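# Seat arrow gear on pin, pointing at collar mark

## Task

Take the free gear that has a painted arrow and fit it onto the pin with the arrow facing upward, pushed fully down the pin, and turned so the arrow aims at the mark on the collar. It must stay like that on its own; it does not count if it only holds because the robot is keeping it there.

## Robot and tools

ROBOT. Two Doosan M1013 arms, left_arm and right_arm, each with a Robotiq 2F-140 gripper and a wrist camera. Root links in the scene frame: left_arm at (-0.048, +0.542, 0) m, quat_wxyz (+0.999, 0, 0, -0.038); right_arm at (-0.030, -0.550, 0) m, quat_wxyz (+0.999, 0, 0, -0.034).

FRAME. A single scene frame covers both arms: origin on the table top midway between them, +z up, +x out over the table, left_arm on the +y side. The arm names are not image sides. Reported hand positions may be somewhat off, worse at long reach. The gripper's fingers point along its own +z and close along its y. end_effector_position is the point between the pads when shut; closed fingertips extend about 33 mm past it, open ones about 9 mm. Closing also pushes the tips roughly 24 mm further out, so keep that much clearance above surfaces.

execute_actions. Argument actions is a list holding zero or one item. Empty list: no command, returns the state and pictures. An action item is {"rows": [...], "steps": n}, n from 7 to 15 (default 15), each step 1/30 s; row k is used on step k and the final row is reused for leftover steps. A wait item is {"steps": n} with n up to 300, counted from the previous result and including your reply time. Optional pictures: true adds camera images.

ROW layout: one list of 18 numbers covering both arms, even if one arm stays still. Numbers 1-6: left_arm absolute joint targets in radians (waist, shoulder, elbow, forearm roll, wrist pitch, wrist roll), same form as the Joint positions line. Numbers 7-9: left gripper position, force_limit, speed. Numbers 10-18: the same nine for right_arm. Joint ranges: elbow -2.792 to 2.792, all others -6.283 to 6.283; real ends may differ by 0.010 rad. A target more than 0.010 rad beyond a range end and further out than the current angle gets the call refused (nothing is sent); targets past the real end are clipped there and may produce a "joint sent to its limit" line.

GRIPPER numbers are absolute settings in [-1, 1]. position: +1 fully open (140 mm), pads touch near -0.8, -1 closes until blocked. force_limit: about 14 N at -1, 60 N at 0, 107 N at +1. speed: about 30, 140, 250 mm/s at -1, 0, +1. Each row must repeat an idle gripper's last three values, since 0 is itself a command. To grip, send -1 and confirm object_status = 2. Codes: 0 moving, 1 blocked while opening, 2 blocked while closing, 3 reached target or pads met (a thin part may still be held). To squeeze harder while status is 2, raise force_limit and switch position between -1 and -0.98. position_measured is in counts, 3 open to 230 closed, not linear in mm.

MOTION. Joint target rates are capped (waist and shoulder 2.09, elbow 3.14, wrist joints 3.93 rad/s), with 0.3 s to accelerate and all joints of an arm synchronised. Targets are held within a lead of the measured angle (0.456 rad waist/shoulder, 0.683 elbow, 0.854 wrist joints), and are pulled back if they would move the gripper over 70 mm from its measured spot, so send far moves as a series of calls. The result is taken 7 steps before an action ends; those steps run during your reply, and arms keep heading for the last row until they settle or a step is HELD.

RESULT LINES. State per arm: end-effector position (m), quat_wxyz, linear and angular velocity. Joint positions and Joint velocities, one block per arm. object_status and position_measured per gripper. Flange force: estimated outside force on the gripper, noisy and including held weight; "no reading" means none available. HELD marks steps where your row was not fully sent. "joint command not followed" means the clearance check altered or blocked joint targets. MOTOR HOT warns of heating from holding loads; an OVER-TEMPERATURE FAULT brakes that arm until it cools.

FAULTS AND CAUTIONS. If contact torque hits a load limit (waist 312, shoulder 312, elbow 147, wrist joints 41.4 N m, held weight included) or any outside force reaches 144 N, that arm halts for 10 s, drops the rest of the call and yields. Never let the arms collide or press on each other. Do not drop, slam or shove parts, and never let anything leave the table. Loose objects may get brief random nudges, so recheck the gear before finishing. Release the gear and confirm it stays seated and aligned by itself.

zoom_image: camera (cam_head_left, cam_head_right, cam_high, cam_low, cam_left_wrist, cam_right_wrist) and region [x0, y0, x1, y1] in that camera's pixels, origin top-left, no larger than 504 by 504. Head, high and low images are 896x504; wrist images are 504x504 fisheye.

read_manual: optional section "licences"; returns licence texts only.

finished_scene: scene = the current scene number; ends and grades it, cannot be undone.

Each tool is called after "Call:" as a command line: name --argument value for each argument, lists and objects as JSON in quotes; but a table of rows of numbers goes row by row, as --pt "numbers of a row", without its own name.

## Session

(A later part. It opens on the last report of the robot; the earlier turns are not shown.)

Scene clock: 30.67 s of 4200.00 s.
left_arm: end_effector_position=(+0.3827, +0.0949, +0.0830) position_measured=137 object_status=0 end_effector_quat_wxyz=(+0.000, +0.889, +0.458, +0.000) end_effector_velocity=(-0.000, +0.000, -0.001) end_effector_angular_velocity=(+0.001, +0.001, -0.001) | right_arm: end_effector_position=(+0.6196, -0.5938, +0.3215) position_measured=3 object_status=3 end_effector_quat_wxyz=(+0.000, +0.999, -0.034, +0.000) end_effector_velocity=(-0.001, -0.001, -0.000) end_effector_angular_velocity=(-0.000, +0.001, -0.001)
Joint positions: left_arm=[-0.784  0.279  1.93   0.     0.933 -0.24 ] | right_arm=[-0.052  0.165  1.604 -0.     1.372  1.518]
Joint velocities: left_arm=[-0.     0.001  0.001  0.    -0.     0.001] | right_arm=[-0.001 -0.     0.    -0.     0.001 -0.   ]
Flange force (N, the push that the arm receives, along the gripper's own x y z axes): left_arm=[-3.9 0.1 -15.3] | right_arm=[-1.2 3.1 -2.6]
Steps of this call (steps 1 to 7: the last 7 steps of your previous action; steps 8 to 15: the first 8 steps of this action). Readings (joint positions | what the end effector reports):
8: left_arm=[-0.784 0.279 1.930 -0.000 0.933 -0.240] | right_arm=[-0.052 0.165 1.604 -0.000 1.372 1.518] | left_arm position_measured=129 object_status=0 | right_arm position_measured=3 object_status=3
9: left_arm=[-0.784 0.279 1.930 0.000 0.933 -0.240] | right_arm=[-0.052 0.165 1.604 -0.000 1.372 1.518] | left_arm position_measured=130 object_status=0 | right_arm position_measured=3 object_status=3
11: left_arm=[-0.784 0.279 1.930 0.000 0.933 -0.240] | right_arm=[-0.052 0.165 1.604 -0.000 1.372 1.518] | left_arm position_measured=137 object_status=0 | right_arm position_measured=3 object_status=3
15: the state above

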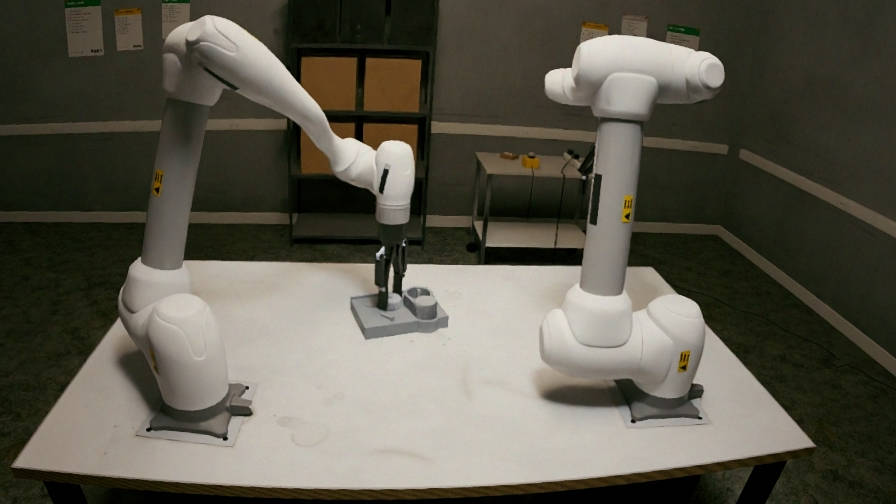

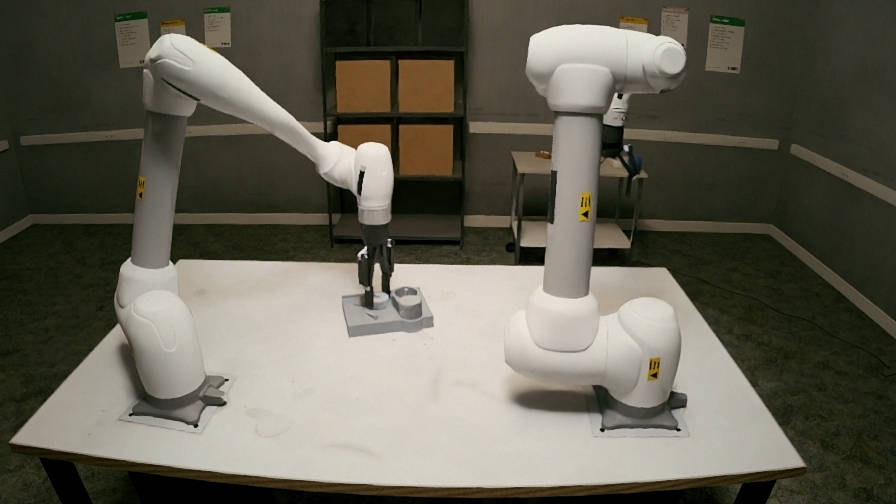

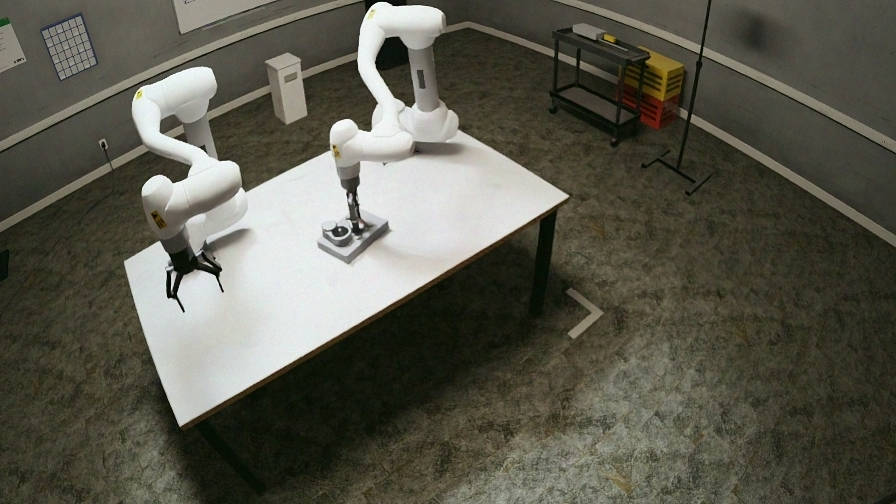

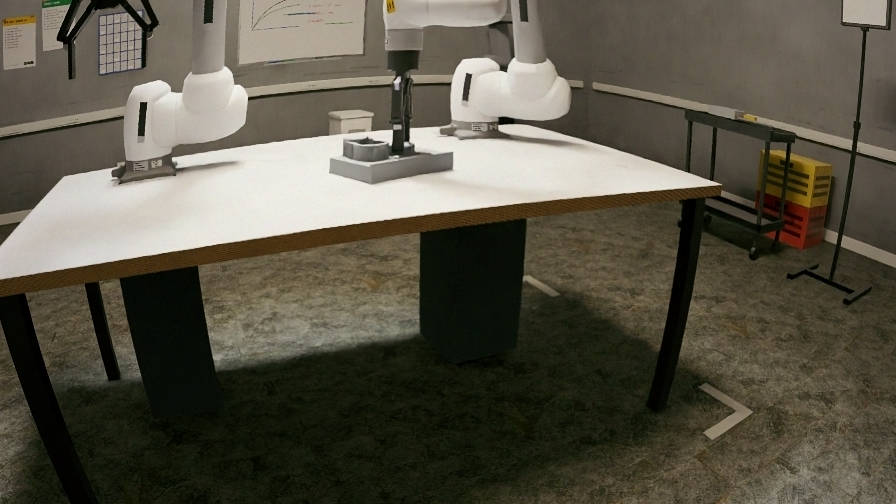

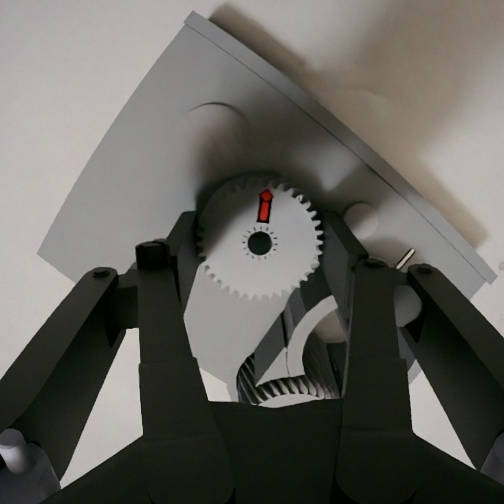

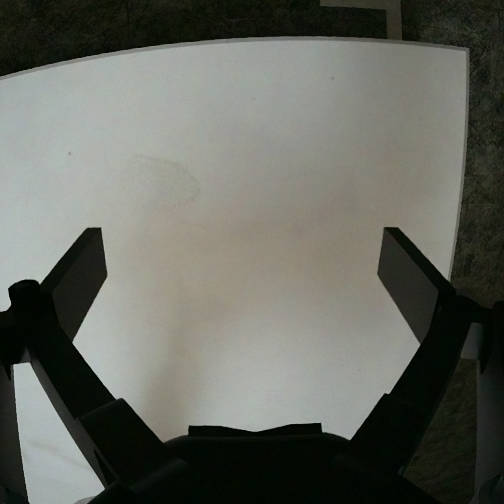

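Call:
execute_actions --actions '[{"rows":[[-0.7842,0.2787,1.9297,0,0.9332,-0.94,-1,0.3,-0.7,-0.052,0.165,1.604,0,1.372,1.518,1,0,0]],"steps":15}]'

Call:
execute_actions --actions '[{"steps":12}]'

Call:
execute_actions --actions '[{"rows":[[-0.7842,0.2787,1.9297,0,0.9332,-0.94,0,0.3,-0.7,-0.052,0.165,1.604,0,1.372,1.518,1,0,0]],"steps":8}]'

Call:
execute_actions --actions '[{"rows":[[-0.7842,0.279,1.93,0,0.9326,-0.24,0,0.3,-0.7,-0.052,0.165,1.604,0,1.372,1.518,1,0,0]],"steps":15}]'

Call:
execute_actions --actions '[{"steps":11}]'

Call:
execute_actions --actions '[{"rows":[[-0.7842,0.279,1.93,0,0.9326,-0.24,-1,0.3,-0.7,-0.052,0.165,1.604,0,1.372,1.518,1,0,0]],"steps":15}]'

Call:
execute_actions --actions '[{"rows":[[-0.7842,0.2246,1.8755,0,1.0415,-0.24,-1,0.3,-0.7,-0.052,0.165,1.604,0,1.372,1.518,1,0,0]],"steps":10}]'

Call:
execute_actions --actions '[{"rows":[[-0.8483,0.322,1.749,0,1.0706,0.1,-1,0.3,-0.7,-0.052,0.165,1.604,0,1.372,1.518,1,0,0]],"steps":15}]' --pictures true

Call:
zoom_image --camera "cam_left_wrist" --region '[160, 140, 360, 340]'

Scene clock: 31.37 s of 4200.00 s.
left_arm: end_effector_position=(+0.3826, +0.0949, +0.0830) position_measured=141 object_status=2 end_effector_quat_wxyz=(-0.000, +0.797, +0.604, +0.000) end_effector_velocity=(-0.001, +0.000, -0.000) end_effector_angular_velocity=(+0.003, +0.001, +2.828) | right_arm: end_effector_position=(+0.6196, -0.5938, +0.3215) position_measured=3 object_status=3 end_effector_quat_wxyz=(+0.000, +0.999, -0.034, +0.000) end_effector_velocity=(-0.000, +0.001, +0.000) end_effector_angular_velocity=(-0.000, +0.001, +0.002)
Joint positions: left_arm=[-0.784  0.279  1.93   0.     0.933 -0.588] | right_arm=[-0.052  0.165  1.604 -0.     1.372  1.518]
Joint velocities: left_arm=[-0.001  0.    -0.     0.     0.003 -2.829] | right_arm=[ 0.002 -0.     0.    -0.     0.001  0.   ]
Flange force (N, the push that the arm receives, along the gripper's own x y z axes): left_arm=[-5.7 -0.6 -32.9] | right_arm=[-1.0 0.9 -3.1]
Steps of this call (steps 1 to 7: the last 7 steps of your previous action; steps 8 to 13: the robot went on to your last target; steps 14 to 21: the first 8 steps of this action). Readings (joint positions | what the end effector reports):
14: left_arm=[-0.784 0.279 1.930 0.000 0.933 -0.240] | right_arm=[-0.052 0.165 1.604 -0.000 1.372 1.518] | left_arm position_measured=141 object_status=2 | right_arm position_measured=3 object_status=3
15: left_arm=[-0.784 0.279 1.930 0.000 0.933 -0.247] | right_arm=[-0.052 0.165 1.604 -0.000 1.372 1.518] | left_arm position_measured=141 object_status=2 | right_arm position_measured=3 object_status=3
17: left_arm=[-0.784 0.279 1.930 0.000 0.933 -0.303] | right_arm=[-0.052 0.165 1.604 -0.000 1.372 1.518] | left_arm position_measured=141 object_status=2 | right_arm position_measured=3 object_status=3
21: the state above

Scene clock: 31.77 s of 4200.00 s.
left_arm: end_effector_position=(+0.3826, +0.0949, +0.0833) position_measured=141 object_status=2 end_effector_quat_wxyz=(-0.000, +0.678, +0.735, +0.000) end_effector_velocity=(-0.001, -0.001, +0.001) end_effector_angular_velocity=(-0.002, +0.000, -0.000) | right_arm: end_effector_position=(+0.6196, -0.5938, +0.3215) position_measured=3 object_status=3 end_effector_quat_wxyz=(+0.000, +0.999, -0.034, +0.000) end_effector_velocity=(+0.000, +0.000, +0.000) end_effector_angular_velocity=(-0.000, -0.001, +0.000)
Joint positions: left_arm=[-0.784  0.279  1.93   0.     0.933 -0.94 ] | right_arm=[-0.052  0.165  1.604 -0.     1.372  1.518]
Joint velocities: left_arm=[-0.001 -0.001 -0.001 -0.002  0.001  0.   ] | right_arm=[ 0.     0.    -0.     0.    -0.001  0.   ]
Flange force (N, the push that the arm receives, along the gripper's own x y z axes): left_arm=[-4.4 -3.2 -11.2] | right_arm=[-1.7 1.4 -2.2]
Kept back: nothing.
Steps of this call (steps 1 to 7: the last 7 steps of your previous action; steps 8 to 12: the robot went on to your last target). Readings (joint positions | what the end effector reports):
1: left_arm=[-0.784 0.279 1.930 0.000 0.933 -0.679] | right_arm=[-0.052 0.165 1.604 -0.000 1.372 1.518] | left_arm position_measured=141 object_status=2 | right_arm position_measured=3 object_status=3
2: left_arm=[-0.784 0.279 1.930 0.000 0.933 -0.758] | right_arm=[-0.052 0.165 1.604 -0.000 1.372 1.518] | left_arm position_measured=141 object_status=2 | right_arm position_measured=3 object_status=3
4: left_arm=[-0.784 0.279 1.930 0.000 0.933 -0.874] | right_arm=[-0.052 0.165 1.604 -0.000 1.372 1.518] | left_arm position_measured=141 object_status=2 | right_arm position_measured=3 object_status=3
8: left_arm=[-0.784 0.279 1.930 0.000 0.933 -0.939] | right_arm=[-0.052 0.165 1.604 -0.000 1.372 1.518] | left_arm position_measured=141 object_status=2 | right_arm position_measured=3 object_status=3
12: the state above

Scene clock: 31.80 s of 4200.00 s.
left_arm: end_effector_position=(+0.3826, +0.0949, +0.0833) position_measured=141 object_status=0 end_effector_quat_wxyz=(-0.000, +0.678, +0.735, +0.000) end_effector_velocity=(-0.001, +0.000, -0.000) end_effector_angular_velocity=(+0.001, +0.001, -0.000) | right_arm: end_effector_position=(+0.6196, -0.5938, +0.3215) position_measured=3 object_status=3 end_effector_quat_wxyz=(+0.000, +0.999, -0.034, +0.000) end_effector_velocity=(-0.000, +0.001, -0.000) end_effector_angular_velocity=(+0.001, +0.000, +0.001)
Joint positions: left_arm=[-0.784  0.279  1.93   0.     0.933 -0.94 ] | right_arm=[-0.052  0.165  1.604 -0.     1.372  1.518]
Joint velocities: left_arm=[-0.001  0.     0.     0.     0.001 -0.   ] | right_arm=[ 0.001 -0.     0.001  0.001  0.    -0.   ]
Flange force (N, the push that the arm receives, along the gripper's own x y z axes): left_arm=[-4.5 -1.7 -9.7] | right_arm=[-1.2 0.3 -2.8]
Steps of this call (step 1: the first step of this action). Readings (joint positions | what the end effector reports):
1: the state above

Scene clock: 32.30 s of 4200.00 s.
left_arm: end_effector_position=(+0.3826, +0.0949, +0.0833) position_measured=129 object_status=3 end_effector_quat_wxyz=(-0.000, +0.795, +0.606, -0.000) end_effector_velocity=(+0.001, +0.000, -0.001) end_effector_angular_velocity=(+0.003, +0.001, -2.830) | right_arm: end_effector_position=(+0.6196, -0.5938, +0.3215) position_measured=3 object_status=3 end_effector_quat_wxyz=(+0.000, +0.999, -0.034, +0.000) end_effector_velocity=(+0.001, +0.000, +0.001) end_effector_angular_velocity=(-0.000, -0.001, +0.001)
Joint positions: left_arm=[-0.784  0.279  1.93   0.     0.933 -0.592] | right_arm=[-0.052  0.165  1.604 -0.     1.372  1.518]
Joint velocities: left_arm=[ 0.     0.003 -0.002  0.003  0.002  2.828] | right_arm=[ 0.001 -0.    -0.001  0.     0.     0.   ]
Flange force (N, the push that the arm receives, along the gripper's own x y z axes): left_arm=[-5.3 -1.6 2.6] | right_arm=[-1.9 0.9 -2.3]
Steps of this call (steps 1 to 7: the last 7 steps of your previous action; steps 8 to 15: the first 8 steps of this action). Readings (joint positions | what the end effector reports):
8: left_arm=[-0.784 0.279 1.930 0.000 0.933 -0.940] | right_arm=[-0.052 0.165 1.604 0.000 1.372 1.518] | left_arm position_measured=129 object_status=0 | right_arm position_measured=3 object_status=3
9: left_arm=[-0.784 0.279 1.930 0.000 0.933 -0.933] | right_arm=[-0.052 0.165 1.604 -0.000 1.372 1.518] | left_arm position_measured=129 object_status=0 | right_arm position_measured=3 object_status=3
11: left_arm=[-0.784 0.279 1.930 0.000 0.933 -0.877] | right_arm=[-0.052 0.165 1.604 -0.000 1.372 1.518] | left_arm position_measured=129 object_status=0 | right_arm position_measured=3 object_status=3
15: the state above

Scene clock: 32.67 s of 4200.00 s.
left_arm: end_effector_position=(+0.3826, +0.0949, +0.0830) position_measured=129 object_status=3 end_effector_quat_wxyz=(+0.000, +0.889, +0.458, -0.000) end_effector_velocity=(-0.000, +0.001, +0.000) end_effector_angular_velocity=(-0.000, +0.000, -0.002) | right_arm: end_effector_position=(+0.6196, -0.5938, +0.3215) position_measured=3 object_status=3 end_effector_quat_wxyz=(+0.000, +0.999, -0.034, +0.000) end_effector_velocity=(+0.002, -0.001, +0.001) end_effector_angular_velocity=(-0.001, -0.005, -0.000)
Joint positions: left_arm=[-0.784  0.279  1.93  -0.     0.933 -0.24 ] | right_arm=[-0.052  0.165  1.604 -0.     1.372  1.518]
Joint velocities: left_arm=[ 0.001 -0.001  0.002 -0.001 -0.     0.003] | right_arm=[-0.001 -0.    -0.002 -0.    -0.003 -0.   ]
Flange force (N, the push that the arm receives, along the gripper's own x y z axes): left_arm=[-4.2 0.9 3.2] | right_arm=[-3.2 1.2 -2.3]
Kept back: nothing.
Steps of this call (steps 1 to 7: the last 7 steps of your previous action; steps 8 to 11: the robot went on to your last target). Readings (joint positions | what the end effector reports):
1: left_arm=[-0.784 0.279 1.930 0.000 0.933 -0.501] | right_arm=[-0.052 0.165 1.604 -0.000 1.372 1.518] | left_arm position_measured=129 object_status=3 | right_arm position_measured=3 object_status=3
2: left_arm=[-0.784 0.279 1.930 0.000 0.933 -0.422] | right_arm=[-0.052 0.165 1.604 -0.000 1.372 1.518] | left_arm position_measured=129 object_status=3 | right_arm position_measured=3 object_status=3
4: left_arm=[-0.784 0.279 1.930 0.000 0.933 -0.306] | right_arm=[-0.052 0.165 1.604 -0.000 1.372 1.518] | left_arm position_measured=129 object_status=3 | right_arm position_measured=3 object_status=3
8: left_arm=[-0.784 0.279 1.930 -0.000 0.933 -0.241] | right_arm=[-0.052 0.165 1.604 -0.000 1.372 1.518] | left_arm position_measured=129 object_status=3 | right_arm position_measured=3 object_status=3
11: the state above

Scene clock: 32.93 s of 4200.00 s.
left_arm: end_effector_position=(+0.3826, +0.0949, +0.0830) position_measured=141 object_status=0 end_effector_quat_wxyz=(+0.000, +0.889, +0.458, +0.000) end_effector_velocity=(+0.001, -0.001, +0.001) end_effector_angular_velocity=(-0.001, -0.000, +0.000) | right_arm: end_effector_position=(+0.6196, -0.5938, +0.3215) position_measured=3 object_status=3 end_effector_quat_wxyz=(+0.000, +0.999, -0.034, +0.000) end_effector_velocity=(+0.000, +0.001, +0.000) end_effector_angular_velocity=(+0.000, -0.001, +0.001)
Joint positions: left_arm=[-0.784  0.279  1.93  -0.     0.933 -0.24 ] | right_arm=[-0.052  0.165  1.604 -0.     1.372  1.518]
Joint velocities: left_arm=[-0.     0.001 -0.002 -0.     0.001 -0.   ] | right_arm=[ 0.001 -0.    -0.     0.    -0.    -0.   ]
Flange force (N, the push that the arm receives, along the gripper's own x y z axes): left_arm=[-4.2 -1.9 -36.6] | right_arm=[-1.0 0.3 -3.0]
Steps of this call (steps 1 to 8: the first 8 steps of this action). Readings (joint positions | what the end effector reports):
1: left_arm=[-0.784 0.279 1.930 -0.000 0.933 -0.240] | right_arm=[-0.052 0.165 1.604 -0.000 1.372 1.518] | left_arm position_measured=129 object_status=0 | right_arm position_measured=3 object_status=3
2: left_arm=[-0.784 0.279 1.930 -0.000 0.933 -0.240] | right_arm=[-0.052 0.165 1.604 -0.000 1.372 1.518] | left_arm position_measured=130 object_status=0 | right_arm position_measured=3 object_status=3
4: left_arm=[-0.784 0.279 1.930 -0.000 0.933 -0.240] | right_arm=[-0.052 0.165 1.604 -0.000 1.372 1.518] | left_arm position_measured=137 object_status=0 | right_arm position_measured=3 object_status=3
8: the state above

Scene clock: 33.27 s of 4200.00 s.
left_arm: end_effector_position=(+0.3824, +0.0949, +0.0967) position_measured=142 object_status=2 end_effector_quat_wxyz=(-0.001, +0.889, +0.458, -0.000) end_effector_velocity=(+0.020, -0.024, +0.452) end_effector_angular_velocity=(-0.020, -0.016, -0.000) | right_arm: end_effector_position=(+0.6196, -0.5938, +0.3215) position_measured=3 object_status=3 end_effector_quat_wxyz=(+0.000, +0.999, -0.034, +0.000) end_effector_velocity=(-0.000, -0.000, -0.000) end_effector_angular_velocity=(-0.000, +0.000, -0.000)
Joint positions: left_arm=[-0.784  0.266  1.917 -0.     0.96  -0.24 ] | right_arm=[-0.052  0.165  1.604 -0.     1.372  1.518]
Joint velocities: left_arm=[ 0.    -0.414 -0.427 -0.001  0.814  0.   ] | right_arm=[-0.  0.  0. -0. -0.  0.]
Flange force (N, the push that the arm receives, along the gripper's own x y z axes): left_arm=[-5.3 -2.9 15.7] | right_arm=[0.3 3.1 -2.6]
Steps of this call (steps 1 to 7: the last 7 steps of your previous action; steps 8 to 10: the first 3 steps of this action). Readings (joint positions | what the end effector reports):
8: left_arm=[-0.784 0.279 1.930 -0.000 0.933 -0.240] | right_arm=[-0.052 0.165 1.604 -0.000 1.372 1.518] | left_arm position_measured=141 object_status=2 | right_arm position_measured=3 object_status=3
9: left_arm=[-0.784 0.276 1.927 -0.000 0.939 -0.240] | right_arm=[-0.052 0.165 1.604 -0.000 1.372 1.518] | left_arm position_measured=141 object_status=2 | right_arm position_measured=3 object_status=3
10: the state above

Scene clock: 33.77 s of 4200.00 s.
left_arm: end_effector_position=(+0.3924, +0.0282, +0.1403) position_measured=142 object_status=2 end_effector_quat_wxyz=(-0.000, +0.953, +0.303, -0.000) end_effector_velocity=(+0.021, -0.282, -0.008) end_effector_angular_velocity=(-0.006, -0.004, -1.413) | right_arm: end_effector_position=(+0.6196, -0.5938, +0.3215) position_measured=3 object_status=3 end_effector_quat_wxyz=(+0.000, +0.999, -0.034, +0.000) end_effector_velocity=(-0.000, +0.001, +0.000) end_effector_angular_velocity=(+0.000, +0.000, +0.002)
Joint positions: left_arm=[-0.838  0.306  1.77   0.     1.065  0.042] | right_arm=[-0.052  0.165  1.604 -0.     1.372  1.518]
Joint velocities: left_arm=[-0.23   0.332 -0.442 -0.     0.103  1.183] | right_arm=[ 0.002 -0.     0.     0.     0.     0.   ]
Flange force (N, the push that the arm receives, along the gripper's own x y z axes): left_arm=[-5.5 5.8 6.6] | right_arm=[0.1 0.3 -1.2]
Steps of this call (steps 1 to 7: the last 7 steps of your previous action; steps 8 to 15: the first 8 steps of this action). Readings (joint positions | what the end effector reports):
8: left_arm=[-0.784 0.225 1.876 -0.000 1.041 -0.240] | right_arm=[-0.052 0.165 1.604 -0.000 1.372 1.518] | left_arm position_measured=142 object_status=2 | right_arm position_measured=3 object_status=3
9: left_arm=[-0.785 0.227 1.873 -0.000 1.042 -0.233] | right_arm=[-0.052 0.165 1.604 -0.000 1.372 1.518] | left_arm position_measured=142 object_status=2 | right_arm position_measured=3 object_status=3
11: left_arm=[-0.796 0.244 1.852 -0.000 1.047 -0.177] | right_arm=[-0.052 0.165 1.604 -0.000 1.372 1.518] | left_arm position_measured=142 object_status=2 | right_arm position_measured=3 object_status=3
15: the state above

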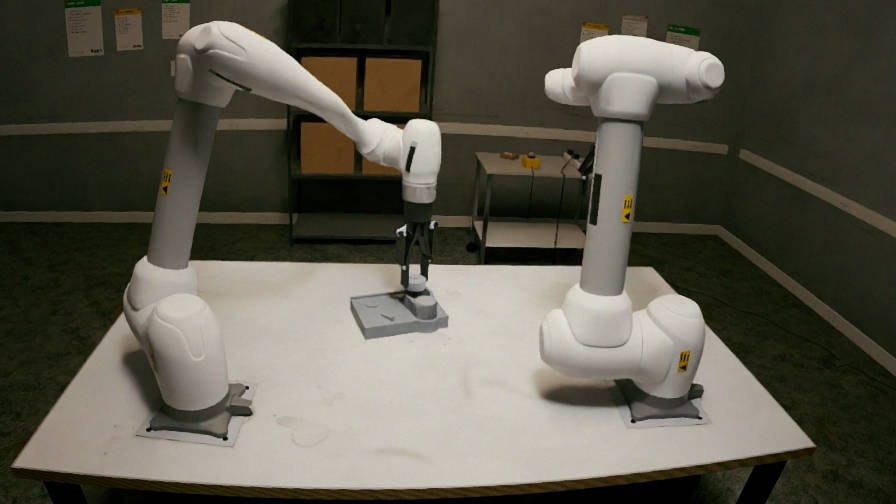

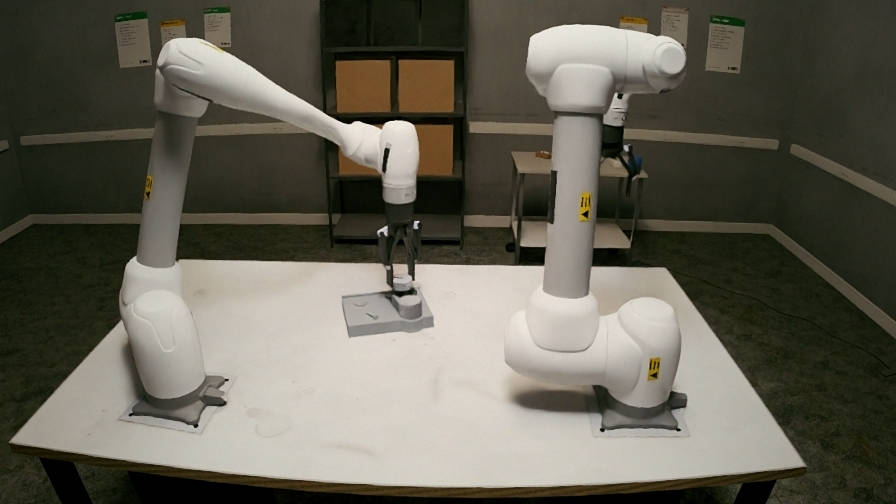

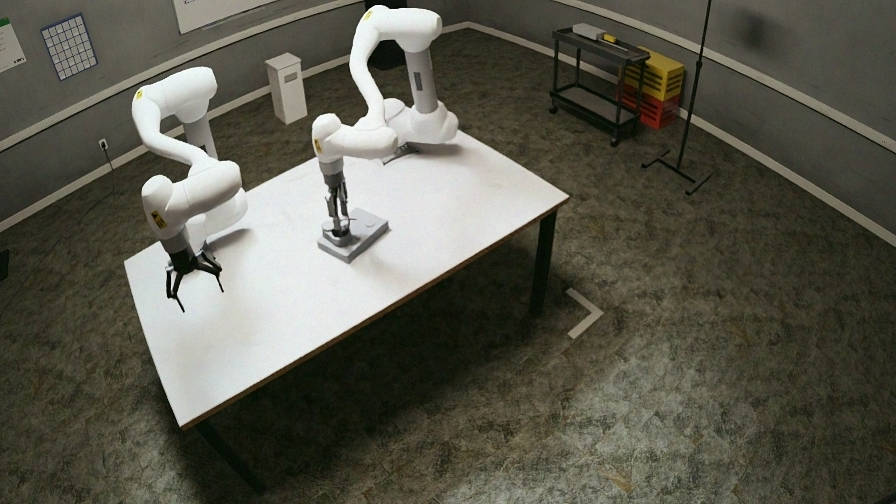

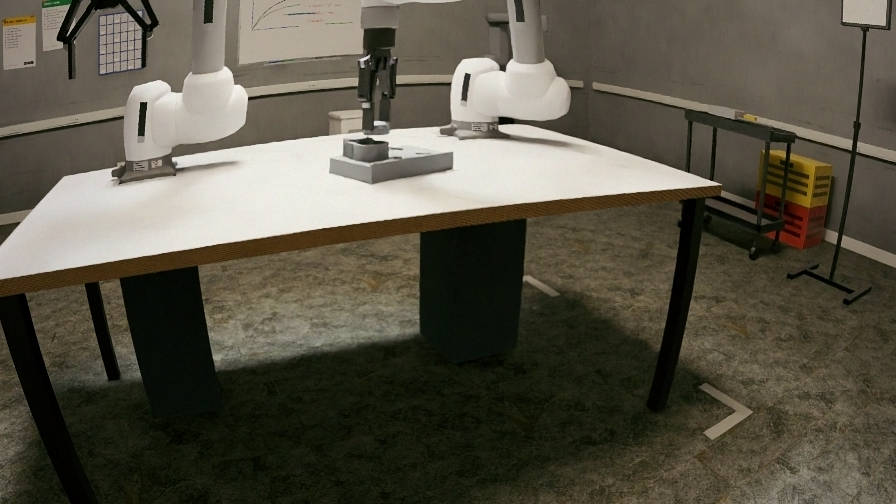

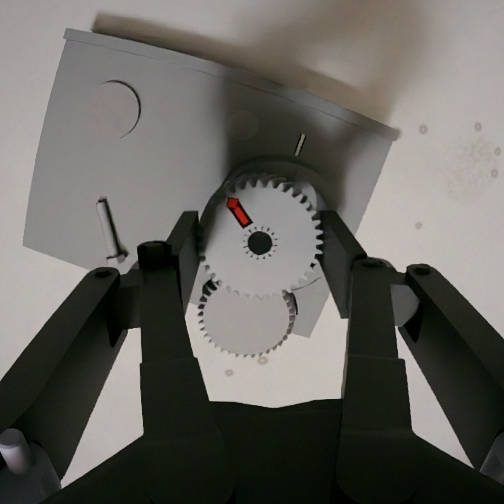

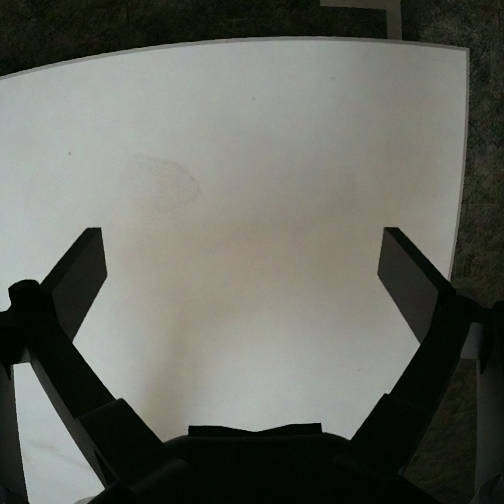

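Region (160, 140, 360, 340) of cam_left_wrist's 504x504 image, scaled by 2.520, with more detail than that image has.

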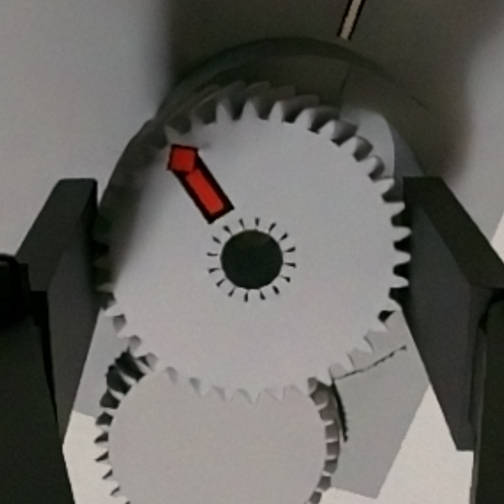

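Call:
execute_actions --actions '[{"rows":[[-0.8483,0.3302,1.758,0,1.0534,0.13,-1,0.3,-0.7,-0.052,0.165,1.604,0,1.372,1.518,1,0,0]],"steps":8}]'

Call:
execute_actions --actions '[{"rows":[[-0.8483,0.3331,1.7611,0,1.0474,0.13,-1,0.3,-0.7,-0.052,0.165,1.604,0,1.372,1.518,1,0,0]],"steps":15}]'

Call:
execute_actions --actions '[{"rows":[[-0.8483,0.3346,1.7628,0,1.0442,0.13,-1,0.3,-0.7,-0.052,0.165,1.604,0,1.372,1.518,1,0,0]],"steps":15}]'

Scene clock: 34.10 s of 4200.00 s.
left_arm: end_effector_position=(+0.3934, +0.0147, +0.1400) position_measured=142 object_status=2 end_effector_quat_wxyz=(-0.000, +0.963, +0.270, -0.000) end_effector_velocity=(-0.001, +0.000, -0.010) end_effector_angular_velocity=(+0.013, +0.010, -0.048) | right_arm: end_effector_position=(+0.6196, -0.5938, +0.3215) position_measured=3 object_status=3 end_effector_quat_wxyz=(+0.000, +0.999, -0.034, +0.000) end_effector_velocity=(+0.000, -0.000, +0.000) end_effector_angular_velocity=(-0.000, -0.000, -0.000)
Joint positions: left_arm=[-0.848  0.322  1.749  0.     1.071  0.1  ] | right_arm=[-0.052  0.165  1.604 -0.     1.372  1.518]
Joint velocities: left_arm=[-0.001  0.015  0.    -0.     0.001  0.048] | right_arm=[-0. -0. -0. -0.  0. -0.]
Flange force (N, the push that the arm receives, along the gripper's own x y z axes): left_arm=[-4.1 1.0 7.5] | right_arm=[0.2 0.2 -3.0]
Steps of this call (steps 1 to 7: the last 7 steps of your previous action; steps 8 to 9: the robot went on to your last target; step 10: the first step of this action). Readings (joint positions | what the end effector reports):
10: the state above

Scene clock: 34.60 s of 4200.00 s.
left_arm: end_effector_position=(+0.3936, +0.0146, +0.1266) position_measured=142 object_status=2 end_effector_quat_wxyz=(+0.000, +0.967, +0.255, +0.000) end_effector_velocity=(+0.000, +0.000, +0.000) end_effector_angular_velocity=(-0.000, +0.000, +0.001) | right_arm: end_effector_position=(+0.6196, -0.5938, +0.3215) position_measured=3 object_status=3 end_effector_quat_wxyz=(+0.000, +0.999, -0.034, +0.000) end_effector_velocity=(+0.000, -0.000, +0.000) end_effector_angular_velocity=(-0.000, -0.001, -0.000)
Joint positions: left_arm=[-0.848  0.333  1.761  0.     1.047  0.13 ] | right_arm=[-0.052  0.165  1.604 -0.     1.372  1.518]
Joint velocities: left_arm=[ 0.001 -0.    -0.001 -0.     0.    -0.   ] | right_arm=[-0.     0.    -0.001  0.     0.    -0.   ]
Flange force (N, the push that the arm receives, along the gripper's own x y z axes): left_arm=[19.3 -0.8 -31.4] | right_arm=[-1.1 -0.4 -2.6]
Steps of this call (steps 1 to 7: the last 7 steps of your previous action; steps 8 to 15: the first 8 steps of this action). Readings (joint positions | what the end effector reports):
8: left_arm=[-0.848 0.330 1.758 0.000 1.053 0.130] | right_arm=[-0.052 0.165 1.604 -0.000 1.372 1.518] | left_arm position_measured=142 object_status=2 | right_arm position_measured=3 object_status=3
9: left_arm=[-0.848 0.331 1.759 0.000 1.050 0.130] | right_arm=[-0.052 0.165 1.604 -0.000 1.372 1.518] | left_arm position_measured=142 object_status=2 | right_arm position_measured=3 object_status=3
11: left_arm=[-0.848 0.333 1.761 0.000 1.048 0.130] | right_arm=[-0.052 0.165 1.604 -0.000 1.372 1.518] | left_arm position_measured=142 object_status=2 | right_arm position_measured=3 object_status=3
15: the state above

Scene clock: 35.10 s of 4200.00 s.
left_arm: end_effector_position=(+0.3936, +0.0147, +0.1247) position_measured=142 object_status=2 end_effector_quat_wxyz=(+0.000, +0.967, +0.255, +0.000) end_effector_velocity=(+0.001, +0.001, -0.000) end_effector_angular_velocity=(+0.000, +0.000, +0.002) | right_arm: end_effector_position=(+0.6196, -0.5938, +0.3215) position_measured=3 object_status=3 end_effector_quat_wxyz=(+0.000, +0.999, -0.034, +0.000) end_effector_velocity=(+0.000, -0.000, -0.001) end_effector_angular_velocity=(-0.000, -0.000, -0.000)
Joint positions: left_arm=[-0.848  0.335  1.763  0.     1.044  0.13 ] | right_arm=[-0.052  0.165  1.604 -0.     1.372  1.518]
Joint velocities: left_arm=[ 0.002  0.001 -0.001 -0.     0.     0.001] | right_arm=[-0.     0.     0.001 -0.    -0.001  0.   ]
Flange force (N, the push that the arm receives, along the gripper's own x y z axes): left_arm=[18.0 0.2 -45.6] | right_arm=[-1.5 1.8 -1.8]
Steps of this call (steps 1 to 7: the last 7 steps of your previous action; steps 8 to 15: the first 8 steps of this action). Readings (joint positions | what the end effector reports):
8: left_arm=[-0.848 0.333 1.761 0.000 1.047 0.130] | right_arm=[-0.052 0.165 1.604 -0.000 1.372 1.518] | left_arm position_measured=142 object_status=2 | right_arm position_measured=3 object_status=3
9: left_arm=[-0.848 0.334 1.762 0.000 1.046 0.130] | right_arm=[-0.052 0.165 1.604 -0.000 1.372 1.518] | left_arm position_measured=142 object_status=2 | right_arm position_measured=3 object_status=3
11: left_arm=[-0.848 0.335 1.763 0.000 1.044 0.130] | right_arm=[-0.052 0.165 1.604 -0.000 1.372 1.518] | left_arm position_measured=142 object_status=2 | right_arm position_measured=3 object_status=3
15: the state above

Off in +x; shift via waist.

Call:
execute_actions --actions '[{"rows":[[-0.8468,0.3342,1.7623,0,1.0451,0.13,-1,0.3,-0.7,-0.052,0.165,1.604,0,1.372,1.518,1,0,0]],"steps":15}]'

Call:
execute_actions --actions '[{"steps":10}]' --pictures true

Call:
zoom_image --camera "cam_left_wrist" --region '[160, 140, 360, 340]'

Scene clock: 35.73 s of 4200.00 s.
left_arm: end_effector_position=(+0.3940, +0.0151, +0.1250) position_measured=142 object_status=2 end_effector_quat_wxyz=(-0.000, +0.967, +0.256, -0.000) end_effector_velocity=(+0.000, +0.001, -0.001) end_effector_angular_velocity=(+0.002, +0.001, +0.002) | right_arm: end_effector_position=(+0.6196, -0.5938, +0.3215) position_measured=3 object_status=3 end_effector_quat_wxyz=(+0.000, +0.999, -0.034, +0.000) end_effector_velocity=(+0.000, +0.001, +0.000) end_effector_angular_velocity=(+0.000, -0.001, +0.001)
Joint positions: left_arm=[-0.847  0.334  1.762 -0.     1.045  0.13 ] | right_arm=[-0.052  0.165  1.604 -0.     1.372  1.518]
Joint velocities: left_arm=[ 0.002  0.001  0.     0.     0.002 -0.   ] | right_arm=[ 0.001 -0.    -0.     0.    -0.    -0.   ]
Flange force (N, the push that the arm receives, along the gripper's own x y z axes): left_arm=[-6.0 15.3 -15.1] | right_arm=[-0.2 0.1 -1.8]
Steps of this call (steps 1 to 7: the last 7 steps of your previous action; steps 8 to 11: the robot went on to your last target; steps 12 to 19: the first 8 steps of this action). Readings (joint positions | what the end effector reports):
12: left_arm=[-0.848 0.335 1.763 0.000 1.044 0.130] | right_arm=[-0.052 0.165 1.604 -0.000 1.372 1.518] | left_arm position_measured=142 object_status=2 | right_arm position_measured=3 object_status=3
13: left_arm=[-0.848 0.335 1.763 -0.000 1.044 0.130] | right_arm=[-0.052 0.165 1.604 -0.000 1.372 1.518] | left_arm position_measured=142 object_status=2 | right_arm position_measured=3 object_status=3
15: left_arm=[-0.847 0.334 1.763 -0.000 1.044 0.130] | right_arm=[-0.052 0.165 1.604 -0.000 1.372 1.518] | left_arm position_measured=142 object_status=2 | right_arm position_measured=3 object_status=3
19: the state above

Scene clock: 36.07 s of 4200.00 s.
left_arm: end_effector_position=(+0.3942, +0.0152, +0.1251) position_measured=142 object_status=2 end_effector_quat_wxyz=(-0.000, +0.967, +0.256, -0.000) end_effector_velocity=(-0.000, +0.000, -0.000) end_effector_angular_velocity=(-0.001, -0.001, -0.000) | right_arm: end_effector_position=(+0.6196, -0.5938, +0.3215) position_measured=3 object_status=3 end_effector_quat_wxyz=(+0.000, +0.999, -0.034, +0.000) end_effector_velocity=(+0.000, -0.001, -0.000) end_effector_angular_velocity=(+0.001, +0.000, -0.002)
Joint positions: left_arm=[-0.847  0.334  1.762 -0.     1.045  0.13 ] | right_arm=[-0.052  0.165  1.604 -0.     1.372  1.518]
Joint velocities: left_arm=[-0.    -0.001  0.001  0.001 -0.002  0.   ] | right_arm=[-0.002  0.    -0.     0.001  0.     0.   ]
Flange force (N, the push that the arm receives, along the gripper's own x y z axes): left_arm=[-14.8 17.3 -2.1] | right_arm=[-1.7 1.8 -2.8]
Kept back: nothing.
Steps of this call (steps 1 to 7: the last 7 steps of your previous action; steps 8 to 10: the robot went on to your last target). Readings (joint positions | what the end effector reports):
1: left_arm=[-0.847 0.334 1.762 -0.000 1.045 0.130] | right_arm=[-0.052 0.165 1.604 -0.000 1.372 1.518] | left_arm position_measured=142 object_status=2 | right_arm position_measured=3 object_status=3
2: left_arm=[-0.847 0.334 1.762 -0.000 1.045 0.130] | right_arm=[-0.052 0.165 1.604 -0.000 1.372 1.518] | left_arm position_measured=142 object_status=2 | right_arm position_measured=3 object_status=3
4: left_arm=[-0.847 0.334 1.762 -0.000 1.045 0.130] | right_arm=[-0.052 0.165 1.604 -0.000 1.372 1.518] | left_arm position_measured=142 object_status=2 | right_arm position_measured=3 object_status=3
8: left_arm=[-0.847 0.334 1.762 -0.000 1.045 0.130] | right_arm=[-0.052 0.165 1.604 -0.000 1.372 1.518] | left_arm position_measured=142 object_status=2 | right_arm position_measured=3 object_status=3
10: the state above

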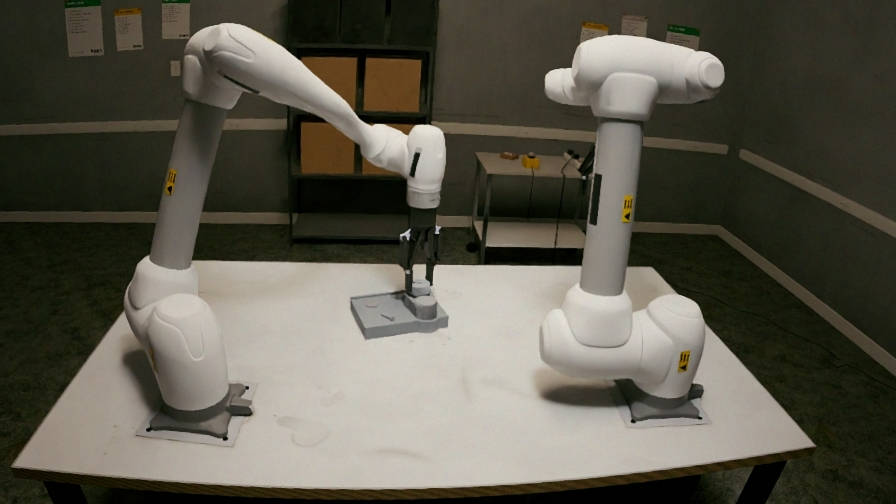

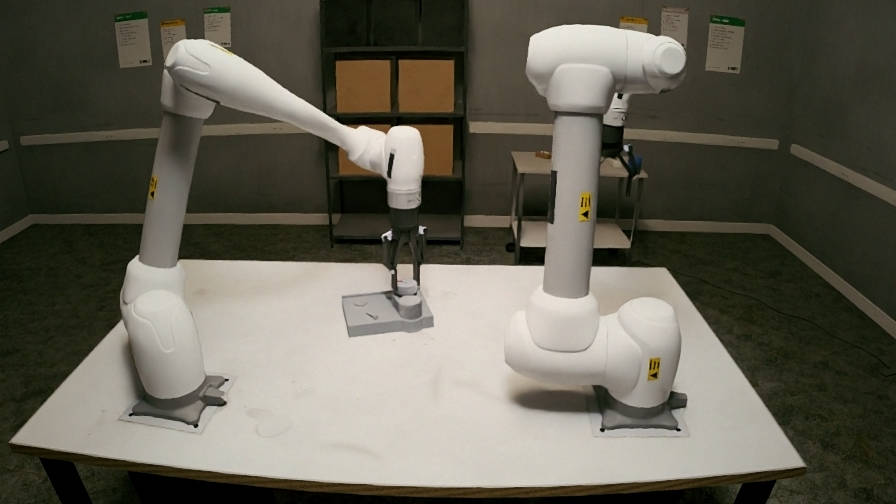

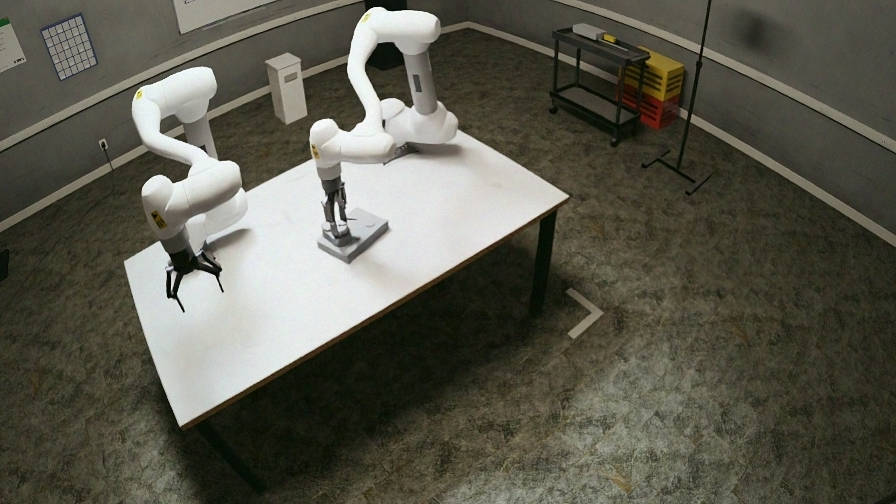

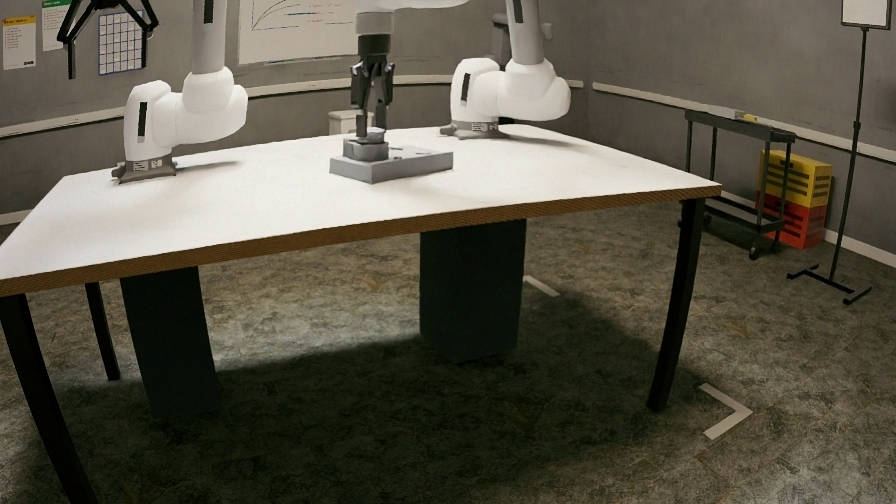

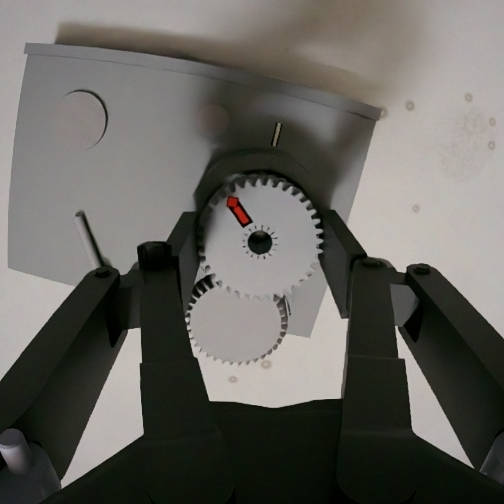

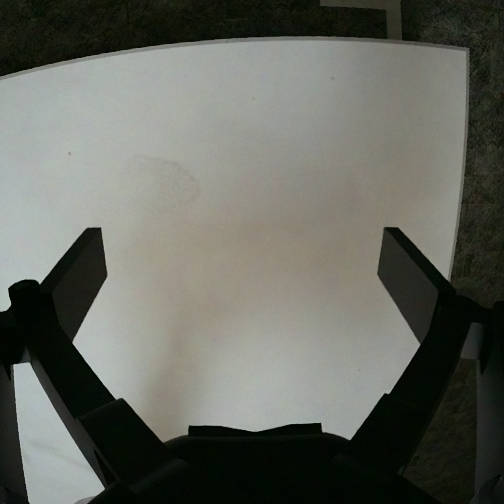

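Region (160, 140, 360, 340) of cam_left_wrist's 504x504 image, scaled by 2.520, with more detail than that image has.

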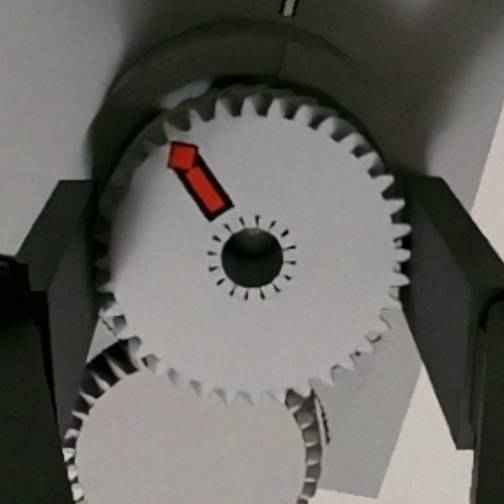

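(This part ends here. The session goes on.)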